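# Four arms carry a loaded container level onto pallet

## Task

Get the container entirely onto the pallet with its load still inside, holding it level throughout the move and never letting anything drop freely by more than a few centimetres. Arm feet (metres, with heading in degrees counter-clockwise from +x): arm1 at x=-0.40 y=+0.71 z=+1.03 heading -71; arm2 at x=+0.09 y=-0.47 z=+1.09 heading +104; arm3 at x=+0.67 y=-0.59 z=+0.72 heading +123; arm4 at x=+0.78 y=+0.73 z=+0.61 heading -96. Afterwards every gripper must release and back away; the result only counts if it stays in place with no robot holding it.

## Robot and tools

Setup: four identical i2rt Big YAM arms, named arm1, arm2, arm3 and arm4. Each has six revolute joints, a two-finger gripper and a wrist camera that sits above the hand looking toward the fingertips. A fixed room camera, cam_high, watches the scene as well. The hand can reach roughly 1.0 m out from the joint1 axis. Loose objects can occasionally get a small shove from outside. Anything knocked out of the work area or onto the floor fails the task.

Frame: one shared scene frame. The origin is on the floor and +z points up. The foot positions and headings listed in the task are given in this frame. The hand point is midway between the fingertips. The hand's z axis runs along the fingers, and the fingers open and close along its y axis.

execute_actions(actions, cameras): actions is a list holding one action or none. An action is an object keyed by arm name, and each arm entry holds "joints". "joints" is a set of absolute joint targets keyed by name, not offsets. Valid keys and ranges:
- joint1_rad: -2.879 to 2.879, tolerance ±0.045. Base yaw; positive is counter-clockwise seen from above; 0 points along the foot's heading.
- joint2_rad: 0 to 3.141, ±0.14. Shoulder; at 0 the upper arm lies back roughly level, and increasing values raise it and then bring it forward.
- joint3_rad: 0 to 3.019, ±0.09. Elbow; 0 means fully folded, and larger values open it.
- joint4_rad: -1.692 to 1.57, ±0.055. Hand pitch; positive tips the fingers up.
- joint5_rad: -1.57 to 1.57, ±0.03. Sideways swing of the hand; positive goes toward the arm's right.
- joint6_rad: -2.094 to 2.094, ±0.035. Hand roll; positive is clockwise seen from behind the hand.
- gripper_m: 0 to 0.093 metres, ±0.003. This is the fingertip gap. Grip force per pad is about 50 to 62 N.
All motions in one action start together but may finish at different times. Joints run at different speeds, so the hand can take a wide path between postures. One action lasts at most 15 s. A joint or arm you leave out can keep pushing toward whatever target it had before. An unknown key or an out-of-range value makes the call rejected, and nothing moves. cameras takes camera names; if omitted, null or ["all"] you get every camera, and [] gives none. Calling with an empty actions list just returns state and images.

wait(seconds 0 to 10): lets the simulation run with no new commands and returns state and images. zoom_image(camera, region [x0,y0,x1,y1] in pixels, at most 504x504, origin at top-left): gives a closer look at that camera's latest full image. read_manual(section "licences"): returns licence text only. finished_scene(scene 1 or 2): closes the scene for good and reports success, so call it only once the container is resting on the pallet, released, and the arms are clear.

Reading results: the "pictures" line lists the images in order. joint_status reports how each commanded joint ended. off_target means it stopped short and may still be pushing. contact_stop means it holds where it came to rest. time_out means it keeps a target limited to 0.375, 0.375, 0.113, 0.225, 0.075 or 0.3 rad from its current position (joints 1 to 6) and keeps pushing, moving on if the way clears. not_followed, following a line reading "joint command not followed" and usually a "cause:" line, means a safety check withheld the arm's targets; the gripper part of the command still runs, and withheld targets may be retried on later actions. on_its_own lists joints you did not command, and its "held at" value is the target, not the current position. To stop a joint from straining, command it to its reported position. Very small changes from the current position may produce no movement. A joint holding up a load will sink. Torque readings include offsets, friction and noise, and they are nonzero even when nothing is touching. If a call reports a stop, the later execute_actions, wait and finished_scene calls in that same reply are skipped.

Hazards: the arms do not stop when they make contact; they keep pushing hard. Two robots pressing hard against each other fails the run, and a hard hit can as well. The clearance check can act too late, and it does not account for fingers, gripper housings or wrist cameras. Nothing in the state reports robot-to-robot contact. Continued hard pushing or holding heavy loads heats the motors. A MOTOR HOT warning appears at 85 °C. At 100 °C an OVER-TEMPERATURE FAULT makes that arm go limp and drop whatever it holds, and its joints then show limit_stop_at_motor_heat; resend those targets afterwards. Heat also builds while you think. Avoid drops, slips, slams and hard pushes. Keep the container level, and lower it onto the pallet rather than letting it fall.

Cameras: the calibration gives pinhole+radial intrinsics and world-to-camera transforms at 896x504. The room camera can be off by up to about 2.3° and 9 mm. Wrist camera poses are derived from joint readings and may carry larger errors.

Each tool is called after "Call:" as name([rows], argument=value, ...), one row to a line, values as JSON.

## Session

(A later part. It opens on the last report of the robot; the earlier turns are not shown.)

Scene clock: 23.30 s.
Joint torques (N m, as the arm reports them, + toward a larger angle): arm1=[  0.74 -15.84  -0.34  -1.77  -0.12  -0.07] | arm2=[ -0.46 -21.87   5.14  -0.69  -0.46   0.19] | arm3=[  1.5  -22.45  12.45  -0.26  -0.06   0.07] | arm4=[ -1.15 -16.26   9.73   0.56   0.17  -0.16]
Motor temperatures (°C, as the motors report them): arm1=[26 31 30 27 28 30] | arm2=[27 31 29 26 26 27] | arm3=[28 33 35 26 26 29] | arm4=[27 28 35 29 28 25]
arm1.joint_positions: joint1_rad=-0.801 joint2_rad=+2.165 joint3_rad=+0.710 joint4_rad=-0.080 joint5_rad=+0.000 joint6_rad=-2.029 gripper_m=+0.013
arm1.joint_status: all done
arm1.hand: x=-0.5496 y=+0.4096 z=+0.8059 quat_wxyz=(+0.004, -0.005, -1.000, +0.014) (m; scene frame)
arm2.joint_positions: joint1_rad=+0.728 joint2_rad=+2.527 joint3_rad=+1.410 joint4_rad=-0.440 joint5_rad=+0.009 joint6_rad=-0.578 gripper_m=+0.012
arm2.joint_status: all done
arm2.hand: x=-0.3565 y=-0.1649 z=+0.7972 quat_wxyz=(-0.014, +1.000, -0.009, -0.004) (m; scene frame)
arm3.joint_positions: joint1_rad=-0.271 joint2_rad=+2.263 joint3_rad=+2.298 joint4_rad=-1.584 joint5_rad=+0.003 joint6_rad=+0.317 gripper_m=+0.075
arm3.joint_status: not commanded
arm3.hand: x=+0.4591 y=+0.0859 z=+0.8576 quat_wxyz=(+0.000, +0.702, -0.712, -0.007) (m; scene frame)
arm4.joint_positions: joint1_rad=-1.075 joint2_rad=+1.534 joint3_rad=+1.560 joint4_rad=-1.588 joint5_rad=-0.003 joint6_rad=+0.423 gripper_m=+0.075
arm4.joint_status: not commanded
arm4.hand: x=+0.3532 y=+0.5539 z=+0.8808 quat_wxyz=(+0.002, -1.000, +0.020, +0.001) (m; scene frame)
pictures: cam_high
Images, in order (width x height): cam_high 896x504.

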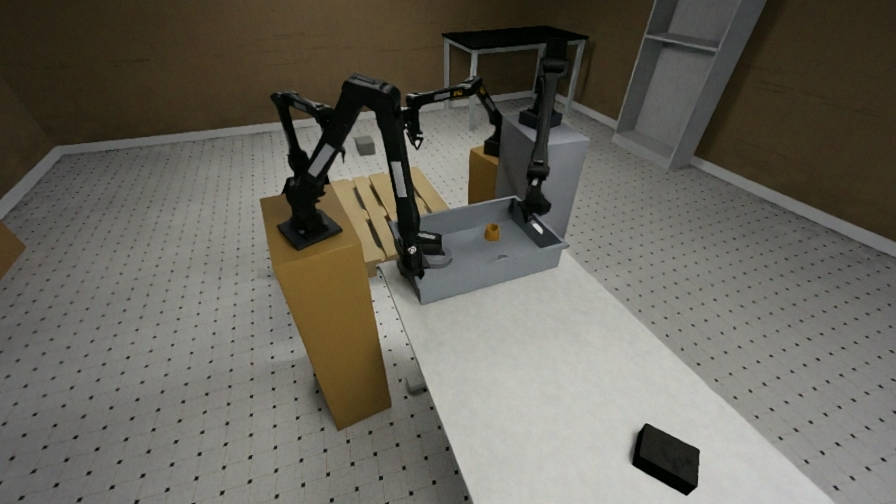

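Call:
execute_actions([
  {"arm1":{"joints":{"joint1_rad":-0.431,"joint2_rad":2.105,"joint3_rad":0.625,"joint4_rad":-0.065,"joint6_rad":-1.656}},"arm2":{"joints":{"joint1_rad":0.583,"joint2_rad":2.353,"joint3_rad":1.13,"joint4_rad":-0.27,"joint6_rad":-0.726}}},
], cameras=[])

Call:
execute_actions([
  {"arm1":{"joints":{"joint1_rad":-0.04,"joint2_rad":2.11,"joint3_rad":0.665,"joint4_rad":-0.09,"joint6_rad":-1.265}},"arm2":{"joints":{"joint1_rad":0.362,"joint2_rad":2.33,"joint3_rad":0.897,"joint4_rad":-0.08,"joint6_rad":-0.946}}},
], cameras=[])

Call:
execute_actions([
  {"arm1":{"joints":{"joint1_rad":0.287,"joint2_rad":2.135,"joint3_rad":0.81,"joint4_rad":-0.2,"joint5_rad":-0.008,"joint6_rad":-0.938}},"arm2":{"joints":{"joint1_rad":0.042,"joint2_rad":2.338,"joint3_rad":0.765,"joint4_rad":0.05,"joint5_rad":0.008,"joint6_rad":-1.267}}},
], cameras=["cam_high"])

Scene clock: 25.23 s.
Joint torques (N m, as the arm reports them, + toward a larger angle): arm1=[  0.15 -13.47  -0.05  -1.18  -0.19  -0.03] | arm2=[ -0.16 -19.15   3.95  -0.4   -0.31   0.02] | arm3=[  0.96 -23.41  12.57  -0.47  -0.05   0.05] | arm4=[ -1.31 -16.26   9.61   0.6    0.17  -0.14]
Motor temperatures (°C, as the motors report them): arm1=[26 31 30 27 28 30] | arm2=[27 31 29 26 26 27] | arm3=[28 33 35 26 26 29] | arm4=[27 28 35 29 28 25]
arm1.joint_positions: joint1_rad=-0.434 joint2_rad=+2.135 joint3_rad=+0.620 joint4_rad=-0.037 joint5_rad=+0.001 joint6_rad=-1.660 gripper_m=+0.013
arm1.joint_status: all done
arm1.hand: x=-0.4261 y=+0.4092 z=+0.8128 quat_wxyz=(-0.002, -0.005, -1.000, +0.008) (m; scene frame)
arm2.joint_positions: joint1_rad=+0.586 joint2_rad=+2.437 joint3_rad=+1.110 joint4_rad=-0.246 joint5_rad=+0.005 joint6_rad=-0.718 gripper_m=+0.012
arm2.joint_status: all done
arm2.hand: x=-0.2389 y=-0.1692 z=+0.8005 quat_wxyz=(-0.008, +1.000, -0.010, +0.002) (m; scene frame)
arm3.joint_positions: joint1_rad=-0.271 joint2_rad=+2.263 joint3_rad=+2.298 joint4_rad=-1.584 joint5_rad=+0.003 joint6_rad=+0.317 gripper_m=+0.075
arm3.joint_status: not commanded
arm3.hand: x=+0.4591 y=+0.0859 z=+0.8576 quat_wxyz=(+0.000, +0.702, -0.712, -0.007) (m; scene frame)
arm4.joint_positions: joint1_rad=-1.075 joint2_rad=+1.534 joint3_rad=+1.560 joint4_rad=-1.588 joint5_rad=-0.003 joint6_rad=+0.423 gripper_m=+0.075
arm4.joint_status: not commanded
arm4.hand: x=+0.3532 y=+0.5539 z=+0.8808 quat_wxyz=(+0.002, -1.000, +0.020, +0.001) (m; scene frame)
pictures: none
No camera images: the call's "cameras" was empty. Leave "cameras" out to get every camera's image.

Scene clock: 26.47 s.
Joint torques (N m, as the arm reports them, + toward a larger angle): arm1=[  0.   -13.61   1.14  -1.15  -0.73  -0.05] | arm2=[  0.12 -16.36   2.19  -0.39   0.3    0.12] | arm3=[  1.23 -23.08  12.43  -0.47  -0.04   0.08] | arm4=[ -1.11 -16.1    9.55   0.58   0.17  -0.13]
Motor temperatures (°C, as the motors report them): arm1=[26 31 30 27 28 30] | arm2=[27 31 29 26 26 27] | arm3=[28 33 35 26 26 29] | arm4=[27 28 35 29 28 25]
arm1.joint_positions: joint1_rad=-0.036 joint2_rad=+2.138 joint3_rad=+0.649 joint4_rad=-0.063 joint5_rad=+0.012 joint6_rad=-1.266 gripper_m=+0.013
arm1.joint_status: all done
arm1.hand: x=-0.3037 y=+0.4105 z=+0.8135 quat_wxyz=(-0.001, -0.003, -1.000, +0.009) (m; scene frame)
arm2.joint_positions: joint1_rad=+0.360 joint2_rad=+2.400 joint3_rad=+0.881 joint4_rad=-0.057 joint5_rad=-0.010 joint6_rad=-0.947 gripper_m=+0.013
arm2.joint_status: all done
arm2.hand: x=-0.1194 y=-0.1704 z=+0.8016 quat_wxyz=(-0.002, +1.000, -0.008, -0.004) (m; scene frame)
arm3.joint_positions: joint1_rad=-0.271 joint2_rad=+2.263 joint3_rad=+2.298 joint4_rad=-1.584 joint5_rad=+0.003 joint6_rad=+0.317 gripper_m=+0.075
arm3.joint_status: not commanded
arm3.hand: x=+0.4591 y=+0.0859 z=+0.8576 quat_wxyz=(+0.000, +0.702, -0.712, -0.007) (m; scene frame)
arm4.joint_positions: joint1_rad=-1.075 joint2_rad=+1.534 joint3_rad=+1.560 joint4_rad=-1.588 joint5_rad=-0.003 joint6_rad=+0.423 gripper_m=+0.075
arm4.joint_status: not commanded
arm4.hand: x=+0.3532 y=+0.5539 z=+0.8808 quat_wxyz=(+0.002, -1.000, +0.020, +0.001) (m; scene frame)
pictures: none
No camera images: the call's "cameras" was empty. Leave "cameras" out to get every camera's image.

Scene clock: 27.67 s.
Joint torques (N m, as the arm reports them, + toward a larger angle): arm1=[ -1.22 -15.65   2.45  -1.01  -1.42  -0.15] | arm2=[  0.74 -14.61   0.74  -0.04   0.64   0.19] | arm3=[  1.29 -23.19  12.44  -0.46  -0.04   0.03] | arm4=[ -1.   -16.31   9.56   0.6    0.19  -0.16]
Motor temperatures (°C, as the motors report them): arm1=[26 31 30 27 28 30] | arm2=[27 31 29 26 26 27] | arm3=[28 33 35 26 26 29] | arm4=[27 28 35 29 28 25]
arm1.joint_positions: joint1_rad=+0.303 joint2_rad=+2.171 joint3_rad=+0.789 joint4_rad=-0.175 joint5_rad=+0.018 joint6_rad=-0.929 gripper_m=+0.013
arm1.joint_status: all done
arm1.hand: x=-0.1795 y=+0.4184 z=+0.8113 quat_wxyz=(-0.001, -0.002, -1.000, +0.009) (m; scene frame)
arm2.joint_positions: joint1_rad=+0.033 joint2_rad=+2.400 joint3_rad=+0.756 joint4_rad=+0.064 joint5_rad=-0.011 joint6_rad=-1.275 gripper_m=+0.012
arm2.joint_status: all done
arm2.hand: x=+0.0009 y=-0.1657 z=+0.8021 quat_wxyz=(-0.001, +1.000, -0.007, -0.005) (m; scene frame)
arm3.joint_positions: joint1_rad=-0.271 joint2_rad=+2.263 joint3_rad=+2.298 joint4_rad=-1.584 joint5_rad=+0.003 joint6_rad=+0.317 gripper_m=+0.075
arm3.joint_status: not commanded
arm3.hand: x=+0.4591 y=+0.0859 z=+0.8576 quat_wxyz=(+0.000, +0.702, -0.712, -0.007) (m; scene frame)
arm4.joint_positions: joint1_rad=-1.075 joint2_rad=+1.534 joint3_rad=+1.560 joint4_rad=-1.588 joint5_rad=-0.003 joint6_rad=+0.423 gripper_m=+0.075
arm4.joint_status: not commanded
arm4.hand: x=+0.3532 y=+0.5539 z=+0.8808 quat_wxyz=(+0.002, -1.000, +0.020, +0.001) (m; scene frame)
pictures: cam_high
Images, in order (width x height): cam_high 896x504.

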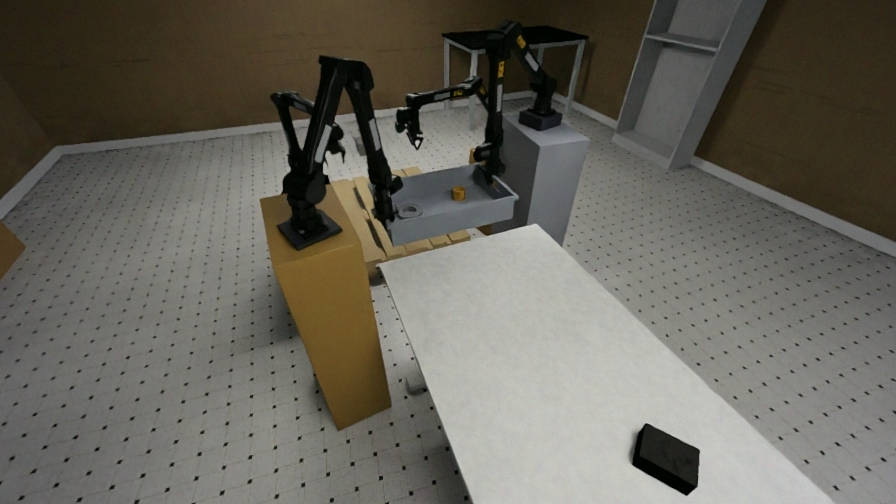

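Arm2 bias +.01 and arm1 q1 +.012.

Call:
execute_actions([
  {"arm1":{"joints":{"joint1_rad":0.548,"joint2_rad":2.212,"joint3_rad":1.025,"joint4_rad":-0.33,"joint6_rad":-0.682}},"arm2":{"joints":{"joint1_rad":-0.335,"joint2_rad":2.363,"joint3_rad":0.785,"joint4_rad":0.065,"joint6_rad":-1.65}}},
], cameras=[])

Call:
execute_actions([
  {"arm1":{"joints":{"joint1_rad":0.75,"joint2_rad":2.30,"joint3_rad":1.216,"joint4_rad":-0.425,"joint6_rad":-0.48}},"arm2":{"joints":{"joint1_rad":-0.582,"joint2_rad":2.41,"joint3_rad":0.985,"joint4_rad":-0.082,"joint6_rad":-1.898}}},
], cameras=[])

Call:
execute_actions([
  {"arm1":{"joints":{"joint1_rad":0.912,"joint2_rad":2.40,"joint3_rad":1.42,"joint4_rad":-0.525,"joint6_rad":-0.318}},"arm2":{"joints":{"joint1_rad":-0.711,"joint2_rad":2.485,"joint3_rad":1.256,"joint4_rad":-0.27,"joint6_rad":-2.028}}},
], cameras=["arm3_cam_wrist","arm4_cam_wrist","cam_high"])

Scene clock: 31.00 s.
Joint torques (N m, as the arm reports them, + toward a larger angle): arm1=[ -0.79 -18.19   3.39  -0.67  -2.01  -0.13] | arm2=[  0.81 -14.67   0.43   0.47   0.15   0.2 ] | arm3=[  1.53 -23.01  12.4   -0.29  -0.05   0.01] | arm4=[ -1.58 -16.41   9.56   0.51   0.15  -0.14]
Motor temperatures (°C, as the motors report them): arm1=[26 31 30 27 28 30] | arm2=[27 31 29 26 26 27] | arm3=[28 34 36 26 26 29] | arm4=[27 28 35 29 28 25]
arm1.joint_positions: joint1_rad=+0.562 joint2_rad=+2.254 joint3_rad=+1.007 joint4_rad=-0.314 joint5_rad=+0.031 joint6_rad=-0.675 gripper_m=+0.013
arm1.joint_status: all done
arm1.hand: x=-0.0568 y=+0.4374 z=+0.8020 quat_wxyz=(+0.002, +0.000, -1.000, +0.013) (m; scene frame)
arm2.joint_positions: joint1_rad=-0.345 joint2_rad=+2.423 joint3_rad=+0.781 joint4_rad=+0.067 joint5_rad=+0.001 joint6_rad=-1.659 gripper_m=+0.012
arm2.joint_status: all done
arm2.hand: x=+0.1220 y=-0.1482 z=+0.7944 quat_wxyz=(-0.004, +1.000, -0.004, -0.001) (m; scene frame)
arm3.joint_positions: joint1_rad=-0.271 joint2_rad=+2.263 joint3_rad=+2.298 joint4_rad=-1.584 joint5_rad=+0.003 joint6_rad=+0.317 gripper_m=+0.075
arm3.joint_status: not commanded
arm3.hand: x=+0.4591 y=+0.0859 z=+0.8576 quat_wxyz=(+0.000, +0.702, -0.712, -0.007) (m; scene frame)
arm4.joint_positions: joint1_rad=-1.075 joint2_rad=+1.534 joint3_rad=+1.560 joint4_rad=-1.588 joint5_rad=-0.003 joint6_rad=+0.423 gripper_m=+0.075
arm4.joint_status: not commanded
arm4.hand: x=+0.3532 y=+0.5539 z=+0.8808 quat_wxyz=(+0.002, -1.000, +0.020, +0.001) (m; scene frame)
pictures: none
No camera images: the call's "cameras" was empty. Leave "cameras" out to get every camera's image.

Scene clock: 32.23 s.
Joint torques (N m, as the arm reports them, + toward a larger angle): arm1=[ -0.42 -20.99   3.75  -0.53  -2.25  -0.04] | arm2=[  0.69 -16.36   1.88   0.43   0.32   0.23] | arm3=[  0.98 -22.95  12.54  -0.37  -0.1    0.08] | arm4=[ -1.57 -15.85   9.52   0.57   0.18  -0.15]
Motor temperatures (°C, as the motors report them): arm1=[26 31 30 27 29 30] | arm2=[27 31 29 26 26 27] | arm3=[28 34 36 26 26 29] | arm4=[27 28 35 29 28 25]
arm1.joint_positions: joint1_rad=+0.757 joint2_rad=+2.354 joint3_rad=+1.202 joint4_rad=-0.413 joint5_rad=+0.036 joint6_rad=-0.484 gripper_m=+0.013
arm1.joint_status: all done
arm1.hand: x=+0.0407 y=+0.4816 z=+0.7857 quat_wxyz=(+0.002, +0.002, -1.000, +0.016) (m; scene frame)
arm2.joint_positions: joint1_rad=-0.589 joint2_rad=+2.471 joint3_rad=+0.975 joint4_rad=-0.081 joint5_rad=-0.003 joint6_rad=-1.910 gripper_m=+0.012
arm2.joint_status: all done
arm2.hand: x=+0.2196 y=-0.1039 z=+0.7788 quat_wxyz=(-0.004, +1.000, -0.001, -0.004) (m; scene frame)
arm3.joint_positions: joint1_rad=-0.271 joint2_rad=+2.263 joint3_rad=+2.298 joint4_rad=-1.584 joint5_rad=+0.003 joint6_rad=+0.317 gripper_m=+0.075
arm3.joint_status: not commanded
arm3.hand: x=+0.4591 y=+0.0859 z=+0.8576 quat_wxyz=(+0.000, +0.702, -0.712, -0.007) (m; scene frame)
arm4.joint_positions: joint1_rad=-1.075 joint2_rad=+1.534 joint3_rad=+1.560 joint4_rad=-1.588 joint5_rad=-0.003 joint6_rad=+0.423 gripper_m=+0.075
arm4.joint_status: not commanded
arm4.hand: x=+0.3532 y=+0.5539 z=+0.8808 quat_wxyz=(+0.002, -1.000, +0.020, +0.001) (m; scene frame)
pictures: none
No camera images: the call's "cameras" was empty. Leave "cameras" out to get every camera's image.

Scene clock: 33.43 s.
Joint torques (N m, as the arm reports them, + toward a larger angle): arm1=[ -0.12 -22.89   4.91  -0.5   -2.25   0.01] | arm2=[  0.18 -18.39   3.81   0.42   0.34   0.16] | arm3=[  1.43 -22.42  12.48  -0.31  -0.1    0.06] | arm4=[ -1.47 -16.29   9.48   0.6    0.2   -0.14]
Motor temperatures (°C, as the motors report them): arm1=[26 32 30 27 29 30] | arm2=[27 31 29 26 26 27] | arm3=[28 34 36 26 26 29] | arm4=[27 28 35 29 28 25]
arm1.joint_positions: joint1_rad=+0.916 joint2_rad=+2.457 joint3_rad=+1.401 joint4_rad=-0.515 joint5_rad=+0.036 joint6_rad=-0.326 gripper_m=+0.013
arm1.joint_status: all done
arm1.hand: x=+0.1215 y=+0.5372 z=+0.7691 quat_wxyz=(+0.002, +0.003, -1.000, +0.015) (m; scene frame)
arm2.joint_positions: joint1_rad=-0.712 joint2_rad=+2.549 joint3_rad=+1.238 joint4_rad=-0.268 joint5_rad=-0.003 joint6_rad=-2.034 gripper_m=+0.012
arm2.joint_status: all done
arm2.hand: x=+0.3005 y=-0.0489 z=+0.7644 quat_wxyz=(-0.004, +1.000, -0.001, -0.004) (m; scene frame)
arm3.joint_positions: joint1_rad=-0.271 joint2_rad=+2.263 joint3_rad=+2.298 joint4_rad=-1.584 joint5_rad=+0.003 joint6_rad=+0.317 gripper_m=+0.075
arm3.joint_status: not commanded
arm3.hand: x=+0.4591 y=+0.0859 z=+0.8576 quat_wxyz=(+0.000, +0.702, -0.712, -0.007) (m; scene frame)
arm4.joint_positions: joint1_rad=-1.075 joint2_rad=+1.534 joint3_rad=+1.560 joint4_rad=-1.588 joint5_rad=-0.003 joint6_rad=+0.423 gripper_m=+0.075
arm4.joint_status: not commanded
arm4.hand: x=+0.3532 y=+0.5539 z=+0.8808 quat_wxyz=(+0.002, -1.000, +0.020, +0.001) (m; scene frame)
pictures: arm3_cam_wrist, arm4_cam_wrist, cam_high
camera_calibration (this result's frames):
arm3_cam_wrist: T_world_to_cam=[[0.999404, -0.0342415, -0.00441053, -0.449444], [-0.0250123, -0.806175, 0.591148, -0.422808], [-0.0237975, -0.590685, -0.806551, 0.878767], [0, 0, 0, 1]] pos_world=[0.459514, 0.162828, 0.95673]
arm4_cam_wrist: T_world_to_cam=[[0.0289267, 0.999377, 0.0202328, -0.585796], [0.816565, -0.0353001, 0.576174, -0.770617], [0.576529, -0.000145362, -0.817077, 0.6367], [0, 0, 0, 1]] pos_world=[0.279128, 0.55832, 0.976094]
Images, in order (width x height): arm3_cam_wrist 896x504, arm4_cam_wrist 896x504, cam_high 896x504.

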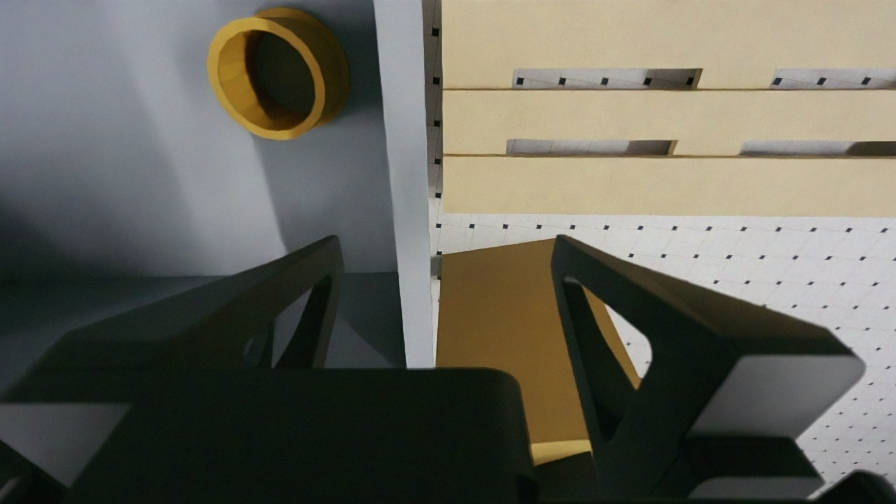

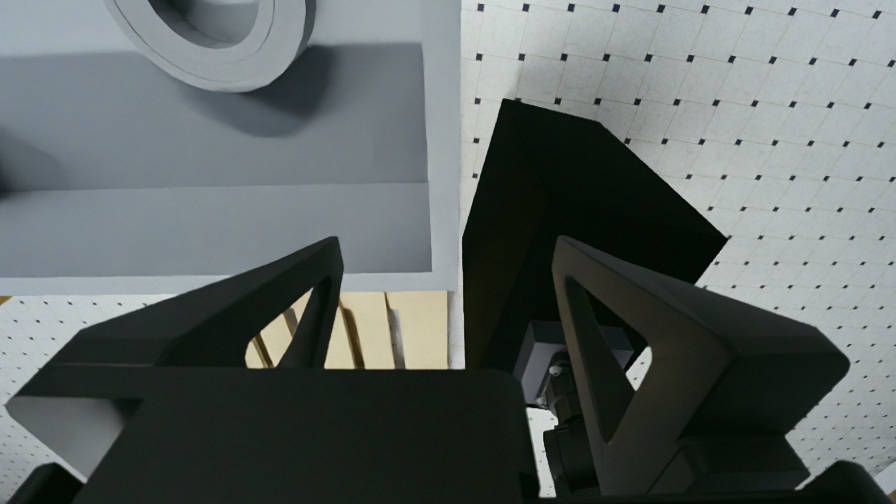

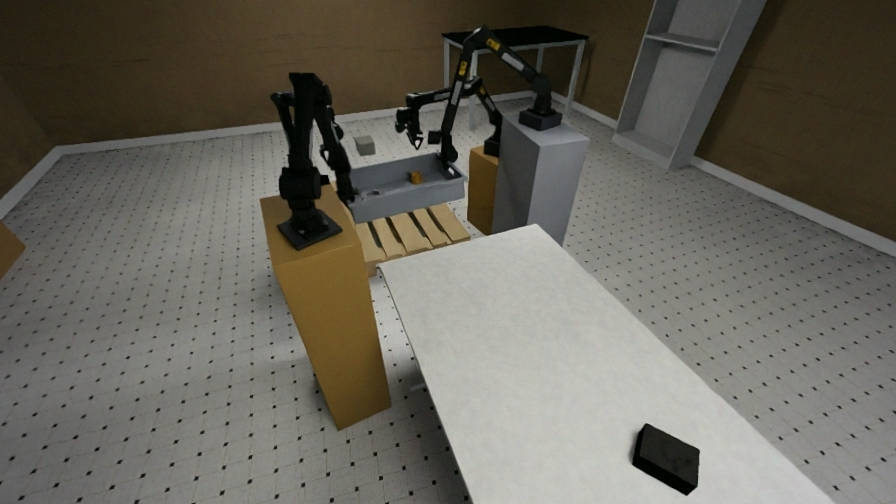

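Call:
execute_actions(actions=[])

Scene clock: 34.10 s.
Joint torques (N m, as the arm reports them, + toward a larger angle): arm1=[ -0.2  -22.66   4.92  -0.5   -2.25   0.02] | arm2=[  0.28 -18.61   3.8    0.42   0.34   0.17] | arm3=[  1.14 -23.17  12.45  -0.44  -0.05   0.08] | arm4=[ -1.48 -16.32   9.6    0.65   0.19  -0.11]
Motor temperatures (°C, as the motors report them): arm1=[26 32 30 27 29 30] | arm2=[27 31 29 26 26 27] | arm3=[28 34 36 26 26 29] | arm4=[27 28 36 29 28 25]
arm1.joint_positions: joint1_rad=+0.916 joint2_rad=+2.457 joint3_rad=+1.401 joint4_rad=-0.515 joint5_rad=+0.036 joint6_rad=-0.326 gripper_m=+0.013
arm1.joint_status: all done
arm1.hand: x=+0.1215 y=+0.5372 z=+0.7691 quat_wxyz=(+0.002, +0.003, -1.000, +0.015) (m; scene frame)
arm2.joint_positions: joint1_rad=-0.712 joint2_rad=+2.549 joint3_rad=+1.238 joint4_rad=-0.268 joint5_rad=-0.003 joint6_rad=-2.034 gripper_m=+0.012
arm2.joint_status: all done
arm2.hand: x=+0.3005 y=-0.0489 z=+0.7644 quat_wxyz=(-0.004, +1.000, -0.001, -0.004) (m; scene frame)
arm3.joint_positions: joint1_rad=-0.271 joint2_rad=+2.263 joint3_rad=+2.298 joint4_rad=-1.584 joint5_rad=+0.003 joint6_rad=+0.317 gripper_m=+0.075
arm3.joint_status: not commanded
arm3.hand: x=+0.4591 y=+0.0859 z=+0.8576 quat_wxyz=(+0.000, +0.702, -0.712, -0.007) (m; scene frame)
arm4.joint_positions: joint1_rad=-1.075 joint2_rad=+1.534 joint3_rad=+1.560 joint4_rad=-1.588 joint5_rad=-0.003 joint6_rad=+0.423 gripper_m=+0.075
arm4.joint_status: not commanded
arm4.hand: x=+0.3532 y=+0.5539 z=+0.8808 quat_wxyz=(+0.002, -1.000, +0.020, +0.001) (m; scene frame)
pictures: arm1_cam_wrist, arm2_cam_wrist, arm3_cam_wrist, arm4_cam_wrist, cam_high
camera_calibration (this result's frames):
arm1_cam_wrist: T_world_to_cam=[[0.0070258, -0.999475, 0.0316143, 0.506783], [-0.807534, 0.0129755, 0.589679, -0.359407], [-0.58978, -0.0296726, -0.807019, 0.831071], [0, 0, 0, 1]] pos_world=[0.196355, 0.535841, 0.866603]
arm2_cam_wrist: T_world_to_cam=[[0.00229639, 0.99999, 0.00380487, 0.0439409], [0.818529, -0.00406541, 0.57445, -0.681116], [0.57446, 0.00179524, -0.818531, 0.574904], [0, 0, 0, 1]] pos_world=[0.227153, -0.0477416, 0.861677]
arm3_cam_wrist: T_world_to_cam=[[0.999404, -0.0342415, -0.00441053, -0.449444], [-0.0250123, -0.806175, 0.591148, -0.422808], [-0.0237975, -0.590685, -0.806551, 0.878767], [0, 0, 0, 1]] pos_world=[0.459514, 0.162828, 0.95673]
arm4_cam_wrist: T_world_to_cam=[[0.0289267, 0.999377, 0.0202328, -0.585796], [0.816565, -0.0353001, 0.576174, -0.770617], [0.576529, -0.000145362, -0.817077, 0.6367], [0, 0, 0, 1]] pos_world=[0.279128, 0.55832, 0.976094]
Images, in order (width x height): arm1_cam_wrist 896x504, arm2_cam_wrist 896x504, arm3_cam_wrist 896x504, arm4_cam_wrist 896x504, cam_high 896x504.

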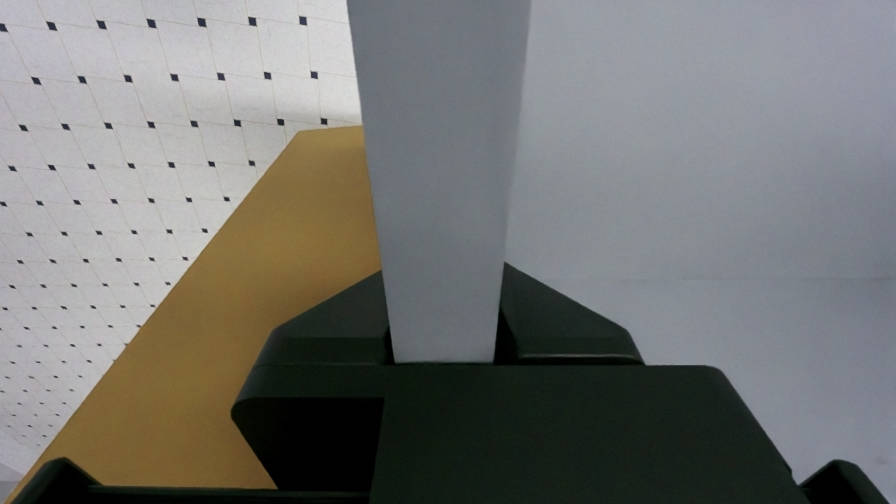

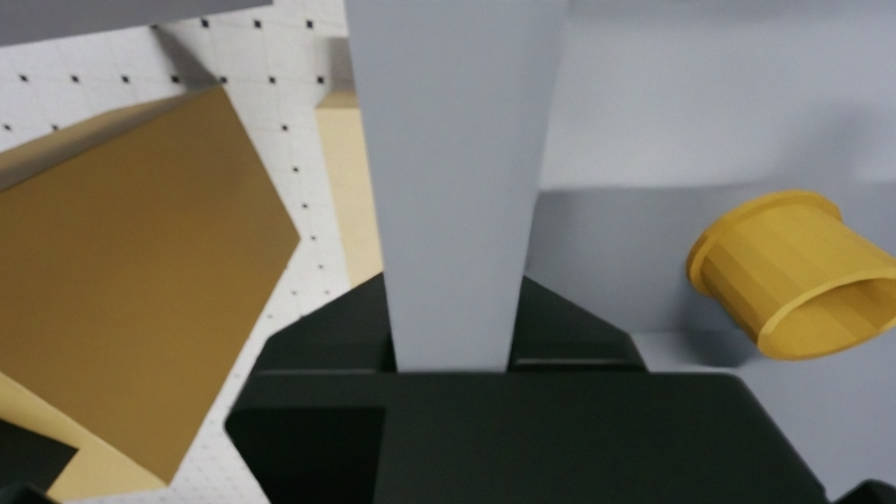

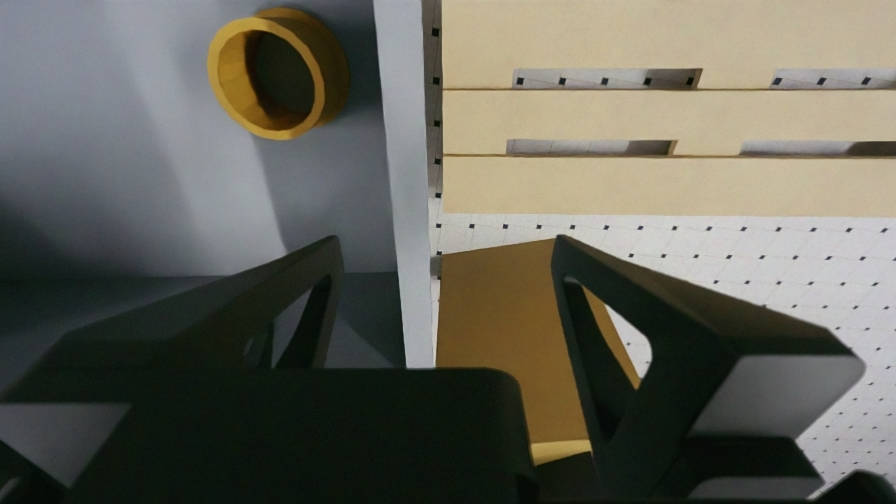

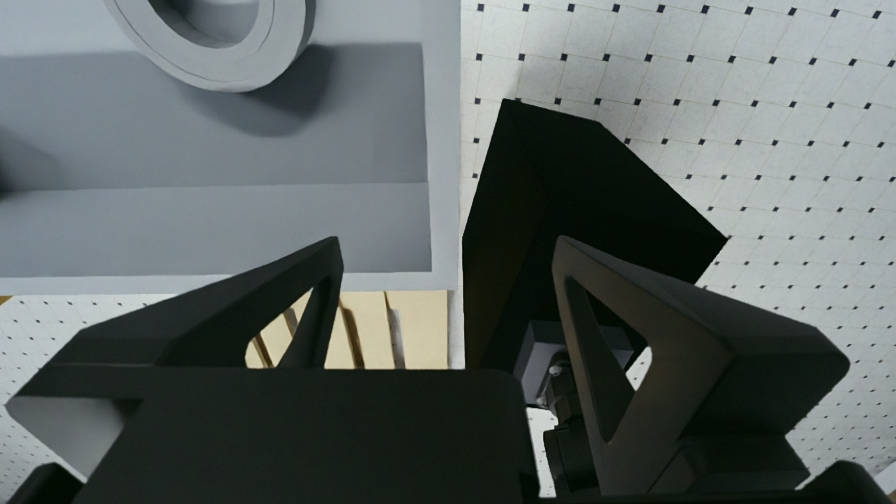

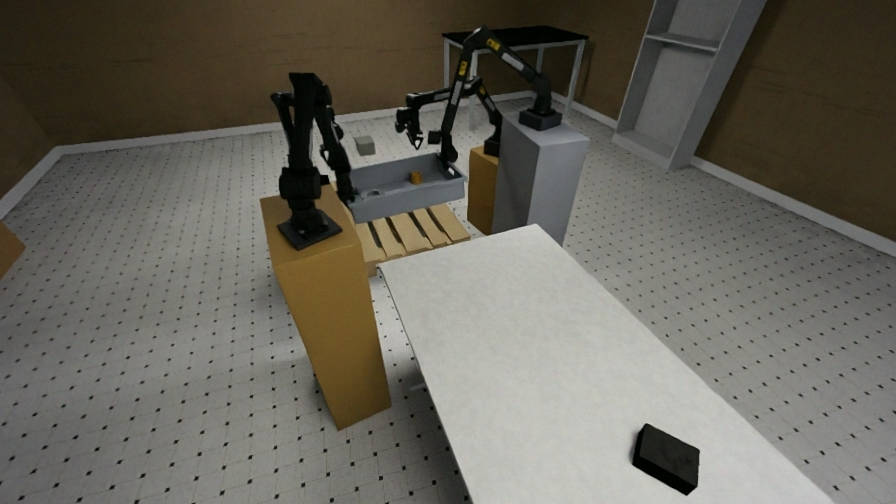

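Call:
execute_actions([
  {"arm3":{"joints":{"joint1_rad":-0.24,"joint2_rad":2.285,"joint3_rad":2.19,"joint4_rad":-1.45,"joint6_rad":0.33}},"arm4":{"joints":{"joint2_rad":1.57,"joint3_rad":1.4,"joint4_rad":-1.39,"joint6_rad":0.39}}},
], cameras=["arm3_cam_wrist","arm4_cam_wrist"])

Scene clock: 35.50 s.
Joint torques (N m, as the arm reports them, + toward a larger angle): arm1=[ -0.22 -22.75   4.92  -0.49  -2.24   0.01] | arm2=[  0.34 -18.63   3.81   0.42   0.33   0.16] | arm3=[  0.47 -20.33  10.42   0.8   -0.08   0.06] | arm4=[ -1.14 -14.54   8.48   1.26   0.18  -0.14]
Motor temperatures (°C, as the motors report them): arm1=[26 32 30 27 29 30] | arm2=[27 31 29 26 26 27] | arm3=[28 34 36 26 26 29] | arm4=[27 28 36 29 28 25]
arm1.joint_positions: joint1_rad=+0.916 joint2_rad=+2.457 joint3_rad=+1.401 joint4_rad=-0.515 joint5_rad=+0.036 joint6_rad=-0.326 gripper_m=+0.013
arm1.joint_status: not commanded
arm1.hand: x=+0.1215 y=+0.5372 z=+0.7691 quat_wxyz=(+0.002, +0.003, -1.000, +0.015) (m; scene frame)
arm2.joint_positions: joint1_rad=-0.712 joint2_rad=+2.549 joint3_rad=+1.238 joint4_rad=-0.268 joint5_rad=-0.003 joint6_rad=-2.034 gripper_m=+0.012
arm2.joint_status: not commanded
arm2.hand: x=+0.3005 y=-0.0489 z=+0.7644 quat_wxyz=(-0.004, +1.000, -0.001, -0.004) (m; scene frame)
arm3.joint_positions: joint1_rad=-0.243 joint2_rad=+2.266 joint3_rad=+2.181 joint4_rad=-1.469 joint5_rad=+0.003 joint6_rad=+0.317 gripper_m=+0.075
arm3.joint_status: all done
arm3.hand: x=+0.4405 y=+0.0777 z=+0.8107 quat_wxyz=(+0.001, +0.712, -0.702, -0.005) (m; scene frame)
arm4.joint_positions: joint1_rad=-1.075 joint2_rad=+1.560 joint3_rad=+1.391 joint4_rad=-1.399 joint5_rad=-0.003 joint6_rad=+0.403 gripper_m=+0.075
arm4.joint_status: all done
arm4.hand: x=+0.3506 y=+0.5534 z=+0.8052 quat_wxyz=(+0.003, -1.000, +0.010, -0.002) (m; scene frame)
pictures: arm3_cam_wrist, arm4_cam_wrist
camera_calibration (this result's frames):
arm3_cam_wrist: T_world_to_cam=[[0.999978, -0.00598756, -0.0028458, -0.435039], [-0.00311646, -0.803448, 0.595367, -0.415417], [-0.00585125, -0.595345, -0.803449, 0.825547], [0, 0, 0, 1]] pos_world=[0.438565, 0.155115, 0.909372]
arm4_cam_wrist: T_world_to_cam=[[0.00939662, 0.9997, 0.0226062, -0.578928], [0.813786, -0.0207826, 0.580792, -0.735755], [0.581088, 0.0129391, -0.813738, 0.564894], [0, 0, 0, 1]] pos_world=[0.275934, 0.556154, 0.900084]
Images, in order (width x height): arm3_cam_wrist 896x504, arm4_cam_wrist 896x504.

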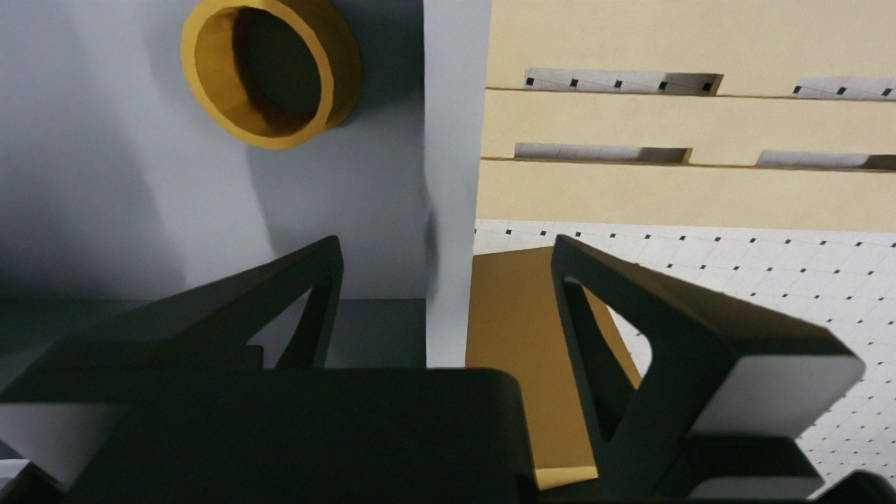

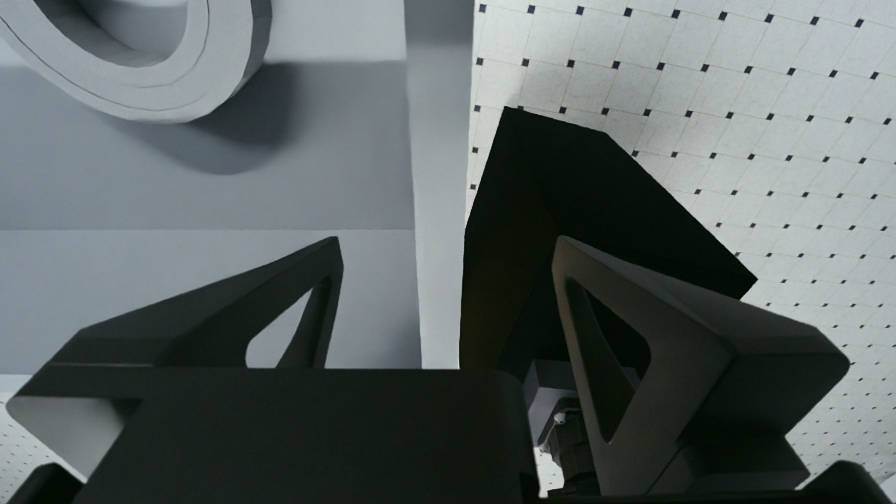

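Call:
execute_actions([
  {"arm3":{"joints":{"gripper_m":0.045}},"arm4":{"joints":{"joint2_rad":1.605,"joint3_rad":1.25,"joint4_rad":-1.21}}},
], cameras=["arm4_cam_wrist"])

Call:
execute_actions([
  {"arm3":{"joints":{"joint2_rad":2.31,"joint3_rad":2.095,"joint4_rad":-1.33}}},
], cameras=["arm3_cam_wrist"])

Scene clock: 36.67 s.
Joint torques (N m, as the arm reports them, + toward a larger angle): arm1=[ -0.34 -22.61   4.86  -0.41  -2.26   0.01] | arm2=[  0.26 -18.69   3.87   0.42   0.36   0.17] | arm3=[  0.52 -20.51  10.46   0.96  -0.05   0.02] | arm4=[ -1.2  -14.52   8.31   1.29   0.22  -0.15]
Motor temperatures (°C, as the motors report them): arm1=[26 32 30 27 30 30] | arm2=[27 31 29 26 26 27] | arm3=[28 34 36 26 26 29] | arm4=[27 28 35 29 28 25]
arm1.joint_positions: joint1_rad=+0.916 joint2_rad=+2.457 joint3_rad=+1.401 joint4_rad=-0.517 joint5_rad=+0.037 joint6_rad=-0.326 gripper_m=+0.013
arm1.joint_status: not commanded
arm1.hand: x=+0.1211 y=+0.5373 z=+0.7691 quat_wxyz=(+0.003, +0.003, -1.000, +0.015) (m; scene frame)
arm2.joint_positions: joint1_rad=-0.712 joint2_rad=+2.549 joint3_rad=+1.238 joint4_rad=-0.269 joint5_rad=-0.004 joint6_rad=-2.034 gripper_m=+0.012
arm2.joint_status: not commanded
arm2.hand: x=+0.3002 y=-0.0489 z=+0.7644 quat_wxyz=(-0.004, +1.000, +0.000, -0.005) (m; scene frame)
arm3.joint_positions: joint1_rad=-0.243 joint2_rad=+2.266 joint3_rad=+2.181 joint4_rad=-1.469 joint5_rad=+0.003 joint6_rad=+0.317 gripper_m=+0.045
arm3.joint_status: all done
arm3.hand: x=+0.4405 y=+0.0777 z=+0.8107 quat_wxyz=(+0.001, +0.712, -0.702, -0.005) (m; scene frame)
arm4.joint_positions: joint1_rad=-1.075 joint2_rad=+1.593 joint3_rad=+1.241 joint4_rad=-1.219 joint5_rad=-0.003 joint6_rad=+0.403 gripper_m=+0.075
arm4.joint_status: all done
arm4.hand: x=+0.3569 y=+0.5564 z=+0.7355 quat_wxyz=(+0.003, -1.000, +0.010, -0.003) (m; scene frame)
pictures: arm4_cam_wrist
camera_calibration (this result's frames):
arm4_cam_wrist: T_world_to_cam=[[0.00896354, 0.999674, 0.0239154, -0.581236], [0.811939, -0.0212359, 0.583356, -0.7013], [0.583674, 0.0141889, -0.811864, 0.50144], [0, 0, 0, 1]] pos_world=[0.281945, 0.559039, 0.83011]
Images, in order (width x height): arm4_cam_wrist 896x504.

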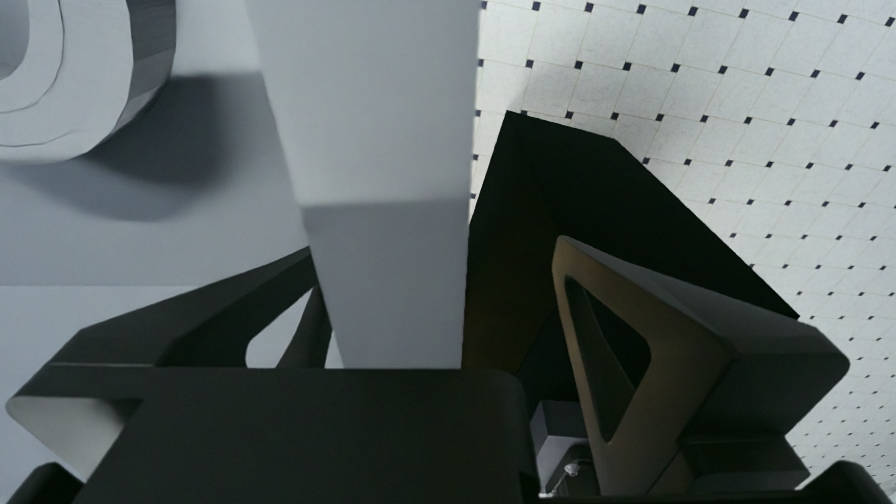

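Scene clock: 37.60 s.
Joint torques (N m, as the arm reports them, + toward a larger angle): arm1=[ -0.17 -22.61   4.91  -0.42  -2.28   0.03] | arm2=[  0.4  -18.65   3.79   0.42   0.36   0.17] | arm3=[  1.17 -19.65  10.     0.78  -0.06   0.02] | arm4=[ -1.42 -14.36   8.2    1.44   0.18  -0.1 ]
Motor temperatures (°C, as the motors report them): arm1=[26 33 30 27 30 30] | arm2=[27 31 29 26 26 27] | arm3=[28 34 36 26 26 29] | arm4=[27 28 35 29 28 25]
arm1.joint_positions: joint1_rad=+0.916 joint2_rad=+2.457 joint3_rad=+1.401 joint4_rad=-0.517 joint5_rad=+0.037 joint6_rad=-0.326 gripper_m=+0.013
arm1.joint_status: not commanded
arm1.hand: x=+0.1211 y=+0.5373 z=+0.7691 quat_wxyz=(+0.003, +0.003, -1.000, +0.015) (m; scene frame)
arm2.joint_positions: joint1_rad=-0.712 joint2_rad=+2.549 joint3_rad=+1.238 joint4_rad=-0.269 joint5_rad=-0.004 joint6_rad=-2.034 gripper_m=+0.012
arm2.joint_status: not commanded
arm2.hand: x=+0.3002 y=-0.0489 z=+0.7644 quat_wxyz=(-0.004, +1.000, +0.000, -0.005) (m; scene frame)
arm3.joint_positions: joint1_rad=-0.243 joint2_rad=+2.284 joint3_rad=+2.089 joint4_rad=-1.349 joint5_rad=+0.003 joint6_rad=+0.317 gripper_m=+0.045
arm3.joint_status: all done
arm3.hand: x=+0.4398 y=+0.0784 z=+0.7645 quat_wxyz=(-0.001, +0.712, -0.702, -0.010) (m; scene frame)
arm4.joint_positions: joint1_rad=-1.075 joint2_rad=+1.593 joint3_rad=+1.241 joint4_rad=-1.219 joint5_rad=-0.003 joint6_rad=+0.403 gripper_m=+0.075
arm4.joint_status: not commanded
arm4.hand: x=+0.3569 y=+0.5564 z=+0.7355 quat_wxyz=(+0.003, -1.000, +0.010, -0.003) (m; scene frame)
pictures: arm3_cam_wrist
camera_calibration (this result's frames):
arm3_cam_wrist: T_world_to_cam=[[0.99996, -0.0060439, -0.00662115, -0.431592], [-0.00101042, -0.809845, 0.586642, -0.381189], [-0.00890772, -0.586612, -0.809819, 0.794372], [0, 0, 0, 1]] pos_world=[0.438266, 0.154675, 0.864062]
Images, in order (width x height): arm3_cam_wrist 896x504.

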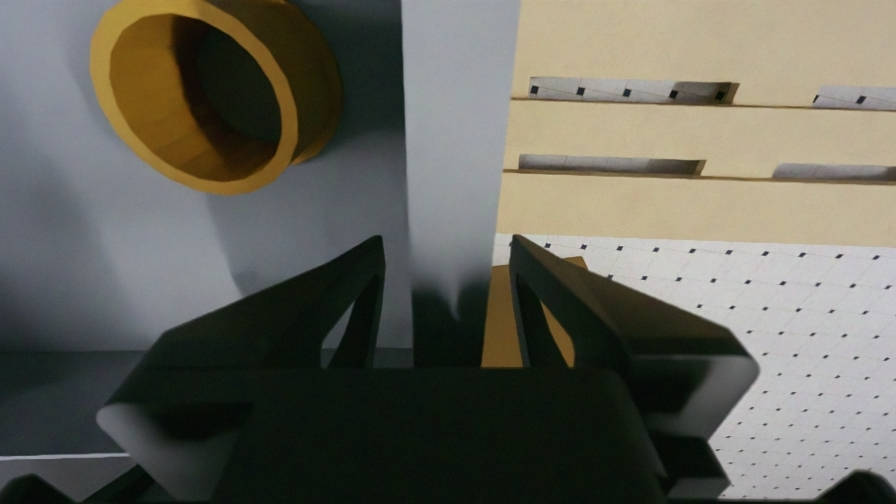

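Call:
execute_actions([
  {"arm3":{"joints":{"joint2_rad":2.335,"joint3_rad":2.065,"joint4_rad":-1.29}},"arm4":{"joints":{"joint1_rad":-1.035,"joint3_rad":1.275,"joint4_rad":-1.24,"joint6_rad":0.43}}},
], cameras=["arm3_cam_wrist","arm4_cam_wrist"])

Scene clock: 38.53 s.
Joint torques (N m, as the arm reports them, + toward a larger angle): arm1=[ -0.29 -22.66   4.91  -0.42  -2.27   0.01] | arm2=[  0.31 -18.6    3.82   0.43   0.37   0.17] | arm3=[  0.78 -18.19   9.42   0.85  -0.07   0.01] | arm4=[ -0.45 -14.56  10.08   0.49   0.19   0.1 ]
Motor temperatures (°C, as the motors report them): arm1=[26 33 30 27 30 30] | arm2=[27 32 29 26 26 27] | arm3=[28 34 36 26 26 29] | arm4=[27 28 35 29 28 25]
arm1.joint_positions: joint1_rad=+0.916 joint2_rad=+2.457 joint3_rad=+1.401 joint4_rad=-0.517 joint5_rad=+0.037 joint6_rad=-0.326 gripper_m=+0.013
arm1.joint_status: not commanded
arm1.hand: x=+0.1211 y=+0.5373 z=+0.7691 quat_wxyz=(+0.003, +0.003, -1.000, +0.015) (m; scene frame)
arm2.joint_positions: joint1_rad=-0.712 joint2_rad=+2.549 joint3_rad=+1.238 joint4_rad=-0.269 joint5_rad=-0.004 joint6_rad=-2.034 gripper_m=+0.012
arm2.joint_status: not commanded
arm2.hand: x=+0.3002 y=-0.0489 z=+0.7644 quat_wxyz=(-0.004, +1.000, +0.000, -0.005) (m; scene frame)
arm3.joint_positions: joint1_rad=-0.243 joint2_rad=+2.298 joint3_rad=+2.063 joint4_rad=-1.310 joint5_rad=+0.003 joint6_rad=+0.317 gripper_m=+0.045
arm3.joint_status: all done
arm3.hand: x=+0.4399 y=+0.0777 z=+0.7447 quat_wxyz=(-0.001, +0.712, -0.702, -0.009) (m; scene frame)
arm4.joint_positions: joint1_rad=-1.042 joint2_rad=+1.593 joint3_rad=+1.241 joint4_rad=-1.232 joint5_rad=-0.003 joint6_rad=+0.417 gripper_m=+0.075
arm4.joint_status: all done
arm4.hand: x=+0.3655 y=+0.5441 z=+0.7354 quat_wxyz=(+0.006, -1.000, +0.001, -0.009) (m; scene frame)
pictures: arm3_cam_wrist, arm4_cam_wrist
camera_calibration (this result's frames):
arm3_cam_wrist: T_world_to_cam=[[0.999965, -0.00603441, -0.00574019, -0.432411], [-0.00149887, -0.808361, 0.588685, -0.371482], [-0.00819252, -0.588656, -0.808342, 0.776653], [0, 0, 0, 1]] pos_world=[0.438202, 0.154281, 0.844005]
arm4_cam_wrist: T_world_to_cam=[[-0.00957007, 0.999539, 0.0288039, -0.565672], [0.805296, -0.00937249, 0.592799, -0.719478], [0.592795, 0.0288688, -0.804835, 0.480079], [0, 0, 0, 1]] pos_world=[0.28939, 0.544809, 0.829184]
Images, in order (width x height): arm3_cam_wrist 896x504, arm4_cam_wrist 896x504.

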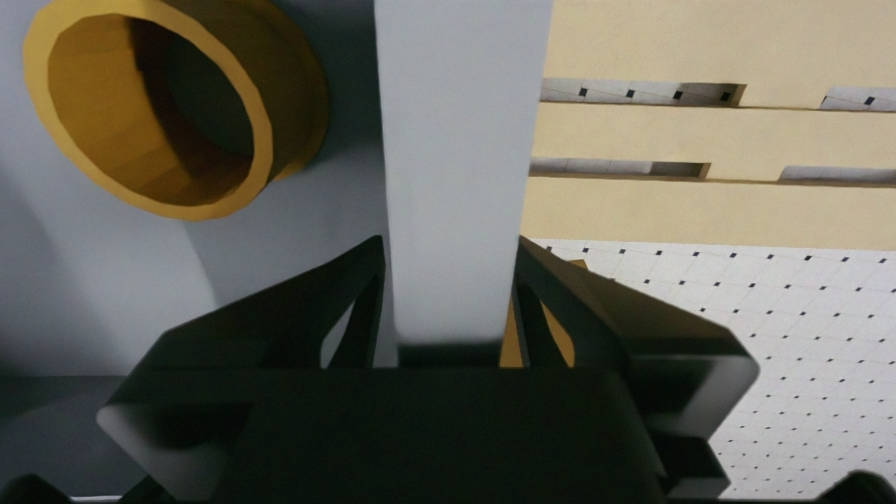

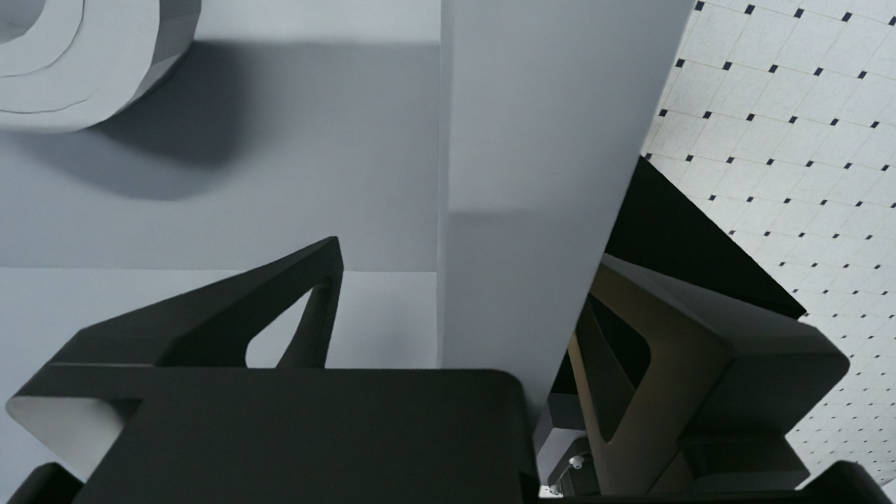

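Call:
execute_actions([
  {"arm3":{"joints":{"gripper_m":0.0}},"arm4":{"joints":{"joint1_rad":-1.066,"joint3_rad":1.29,"joint4_rad":-1.22,"joint6_rad":0.41}}},
], cameras=["arm3_cam_wrist","arm4_cam_wrist"])

Scene clock: 39.43 s.
Joint torques (N m, as the arm reports them, + toward a larger angle): arm1=[ -0.07 -22.69   4.95  -0.47  -2.     0.01] | arm2=[  0.18 -18.68   3.87   0.31   0.29   0.14] | arm3=[  0.44 -19.29   9.71   0.57   1.58  -0.22] | arm4=[ -1.77 -14.39  10.43   1.28   0.16  -0.08]
Motor temperatures (°C, as the motors report them): arm1=[26 33 31 27 30 30] | arm2=[27 32 29 26 26 27] | arm3=[28 34 36 26 26 29] | arm4=[27 28 36 29 28 25]
arm1.joint_positions: joint1_rad=+0.916 joint2_rad=+2.457 joint3_rad=+1.401 joint4_rad=-0.516 joint5_rad=+0.032 joint6_rad=-0.327 gripper_m=+0.013
arm1.joint_status: not commanded
arm1.hand: x=+0.1215 y=+0.5381 z=+0.7691 quat_wxyz=(+0.002, +0.003, -1.000, +0.013) (m; scene frame)
arm2.joint_positions: joint1_rad=-0.710 joint2_rad=+2.549 joint3_rad=+1.238 joint4_rad=-0.266 joint5_rad=-0.003 joint6_rad=-2.032 gripper_m=+0.012
arm2.joint_status: not commanded
arm2.hand: x=+0.2999 y=-0.0483 z=+0.7644 quat_wxyz=(-0.004, +1.000, +0.000, -0.004) (m; scene frame)
arm3.joint_positions: joint1_rad=-0.247 joint2_rad=+2.298 joint3_rad=+2.063 joint4_rad=-1.304 joint5_rad=-0.030 joint6_rad=+0.344 gripper_m=+0.013
arm3.joint_status: gripper_m off_target (ended at +0.013, target +0.000)
arm3.hand: x=+0.4362 y=+0.0782 z=+0.7448 quat_wxyz=(+0.013, +0.701, -0.713, -0.019) (m; scene frame)
arm4.joint_positions: joint1_rad=-1.054 joint2_rad=+1.593 joint3_rad=+1.253 joint4_rad=-1.228 joint5_rad=-0.003 joint6_rad=+0.417 gripper_m=+0.075
arm4.joint_status: all done
arm4.hand: x=+0.3585 y=+0.5470 z=+0.7395 quat_wxyz=(+0.003, -1.000, +0.007, -0.002) (m; scene frame)
pictures: arm3_cam_wrist, arm4_cam_wrist
camera_calibration (this result's frames):
arm3_cam_wrist: T_world_to_cam=[[0.998574, -0.0360587, -0.0393704, -0.400775], [-0.0056879, -0.805099, 0.593113, -0.372928], [-0.053084, -0.592043, -0.804156, 0.793731], [0, 0, 0, 1]] pos_world=[0.440217, 0.155227, 0.843693]
arm4_cam_wrist: T_world_to_cam=[[0.00290056, 0.999735, 0.0228491, -0.569017], [0.81343, -0.0156492, 0.581452, -0.70729], [0.581655, 0.0168996, -0.81326, 0.504221], [0, 0, 0, 1]] pos_world=[0.2837, 0.549277, 0.834319]
Images, in order (width x height): arm3_cam_wrist 896x504, arm4_cam_wrist 896x504.

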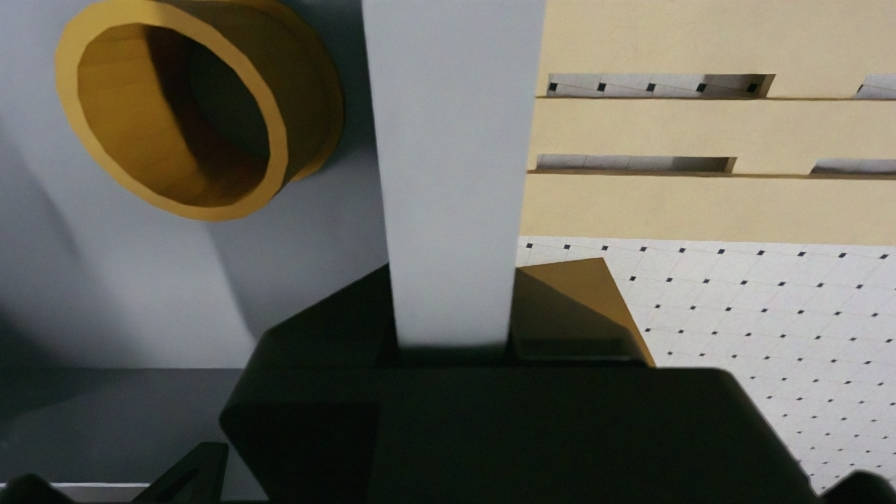

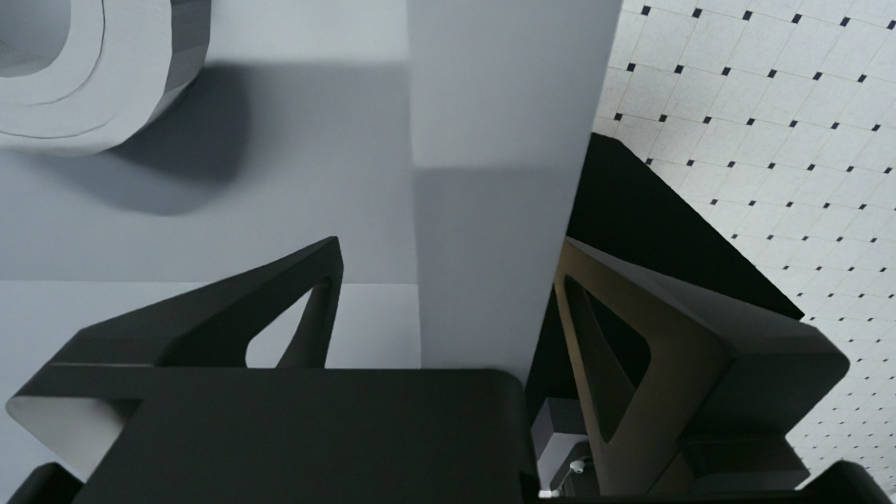

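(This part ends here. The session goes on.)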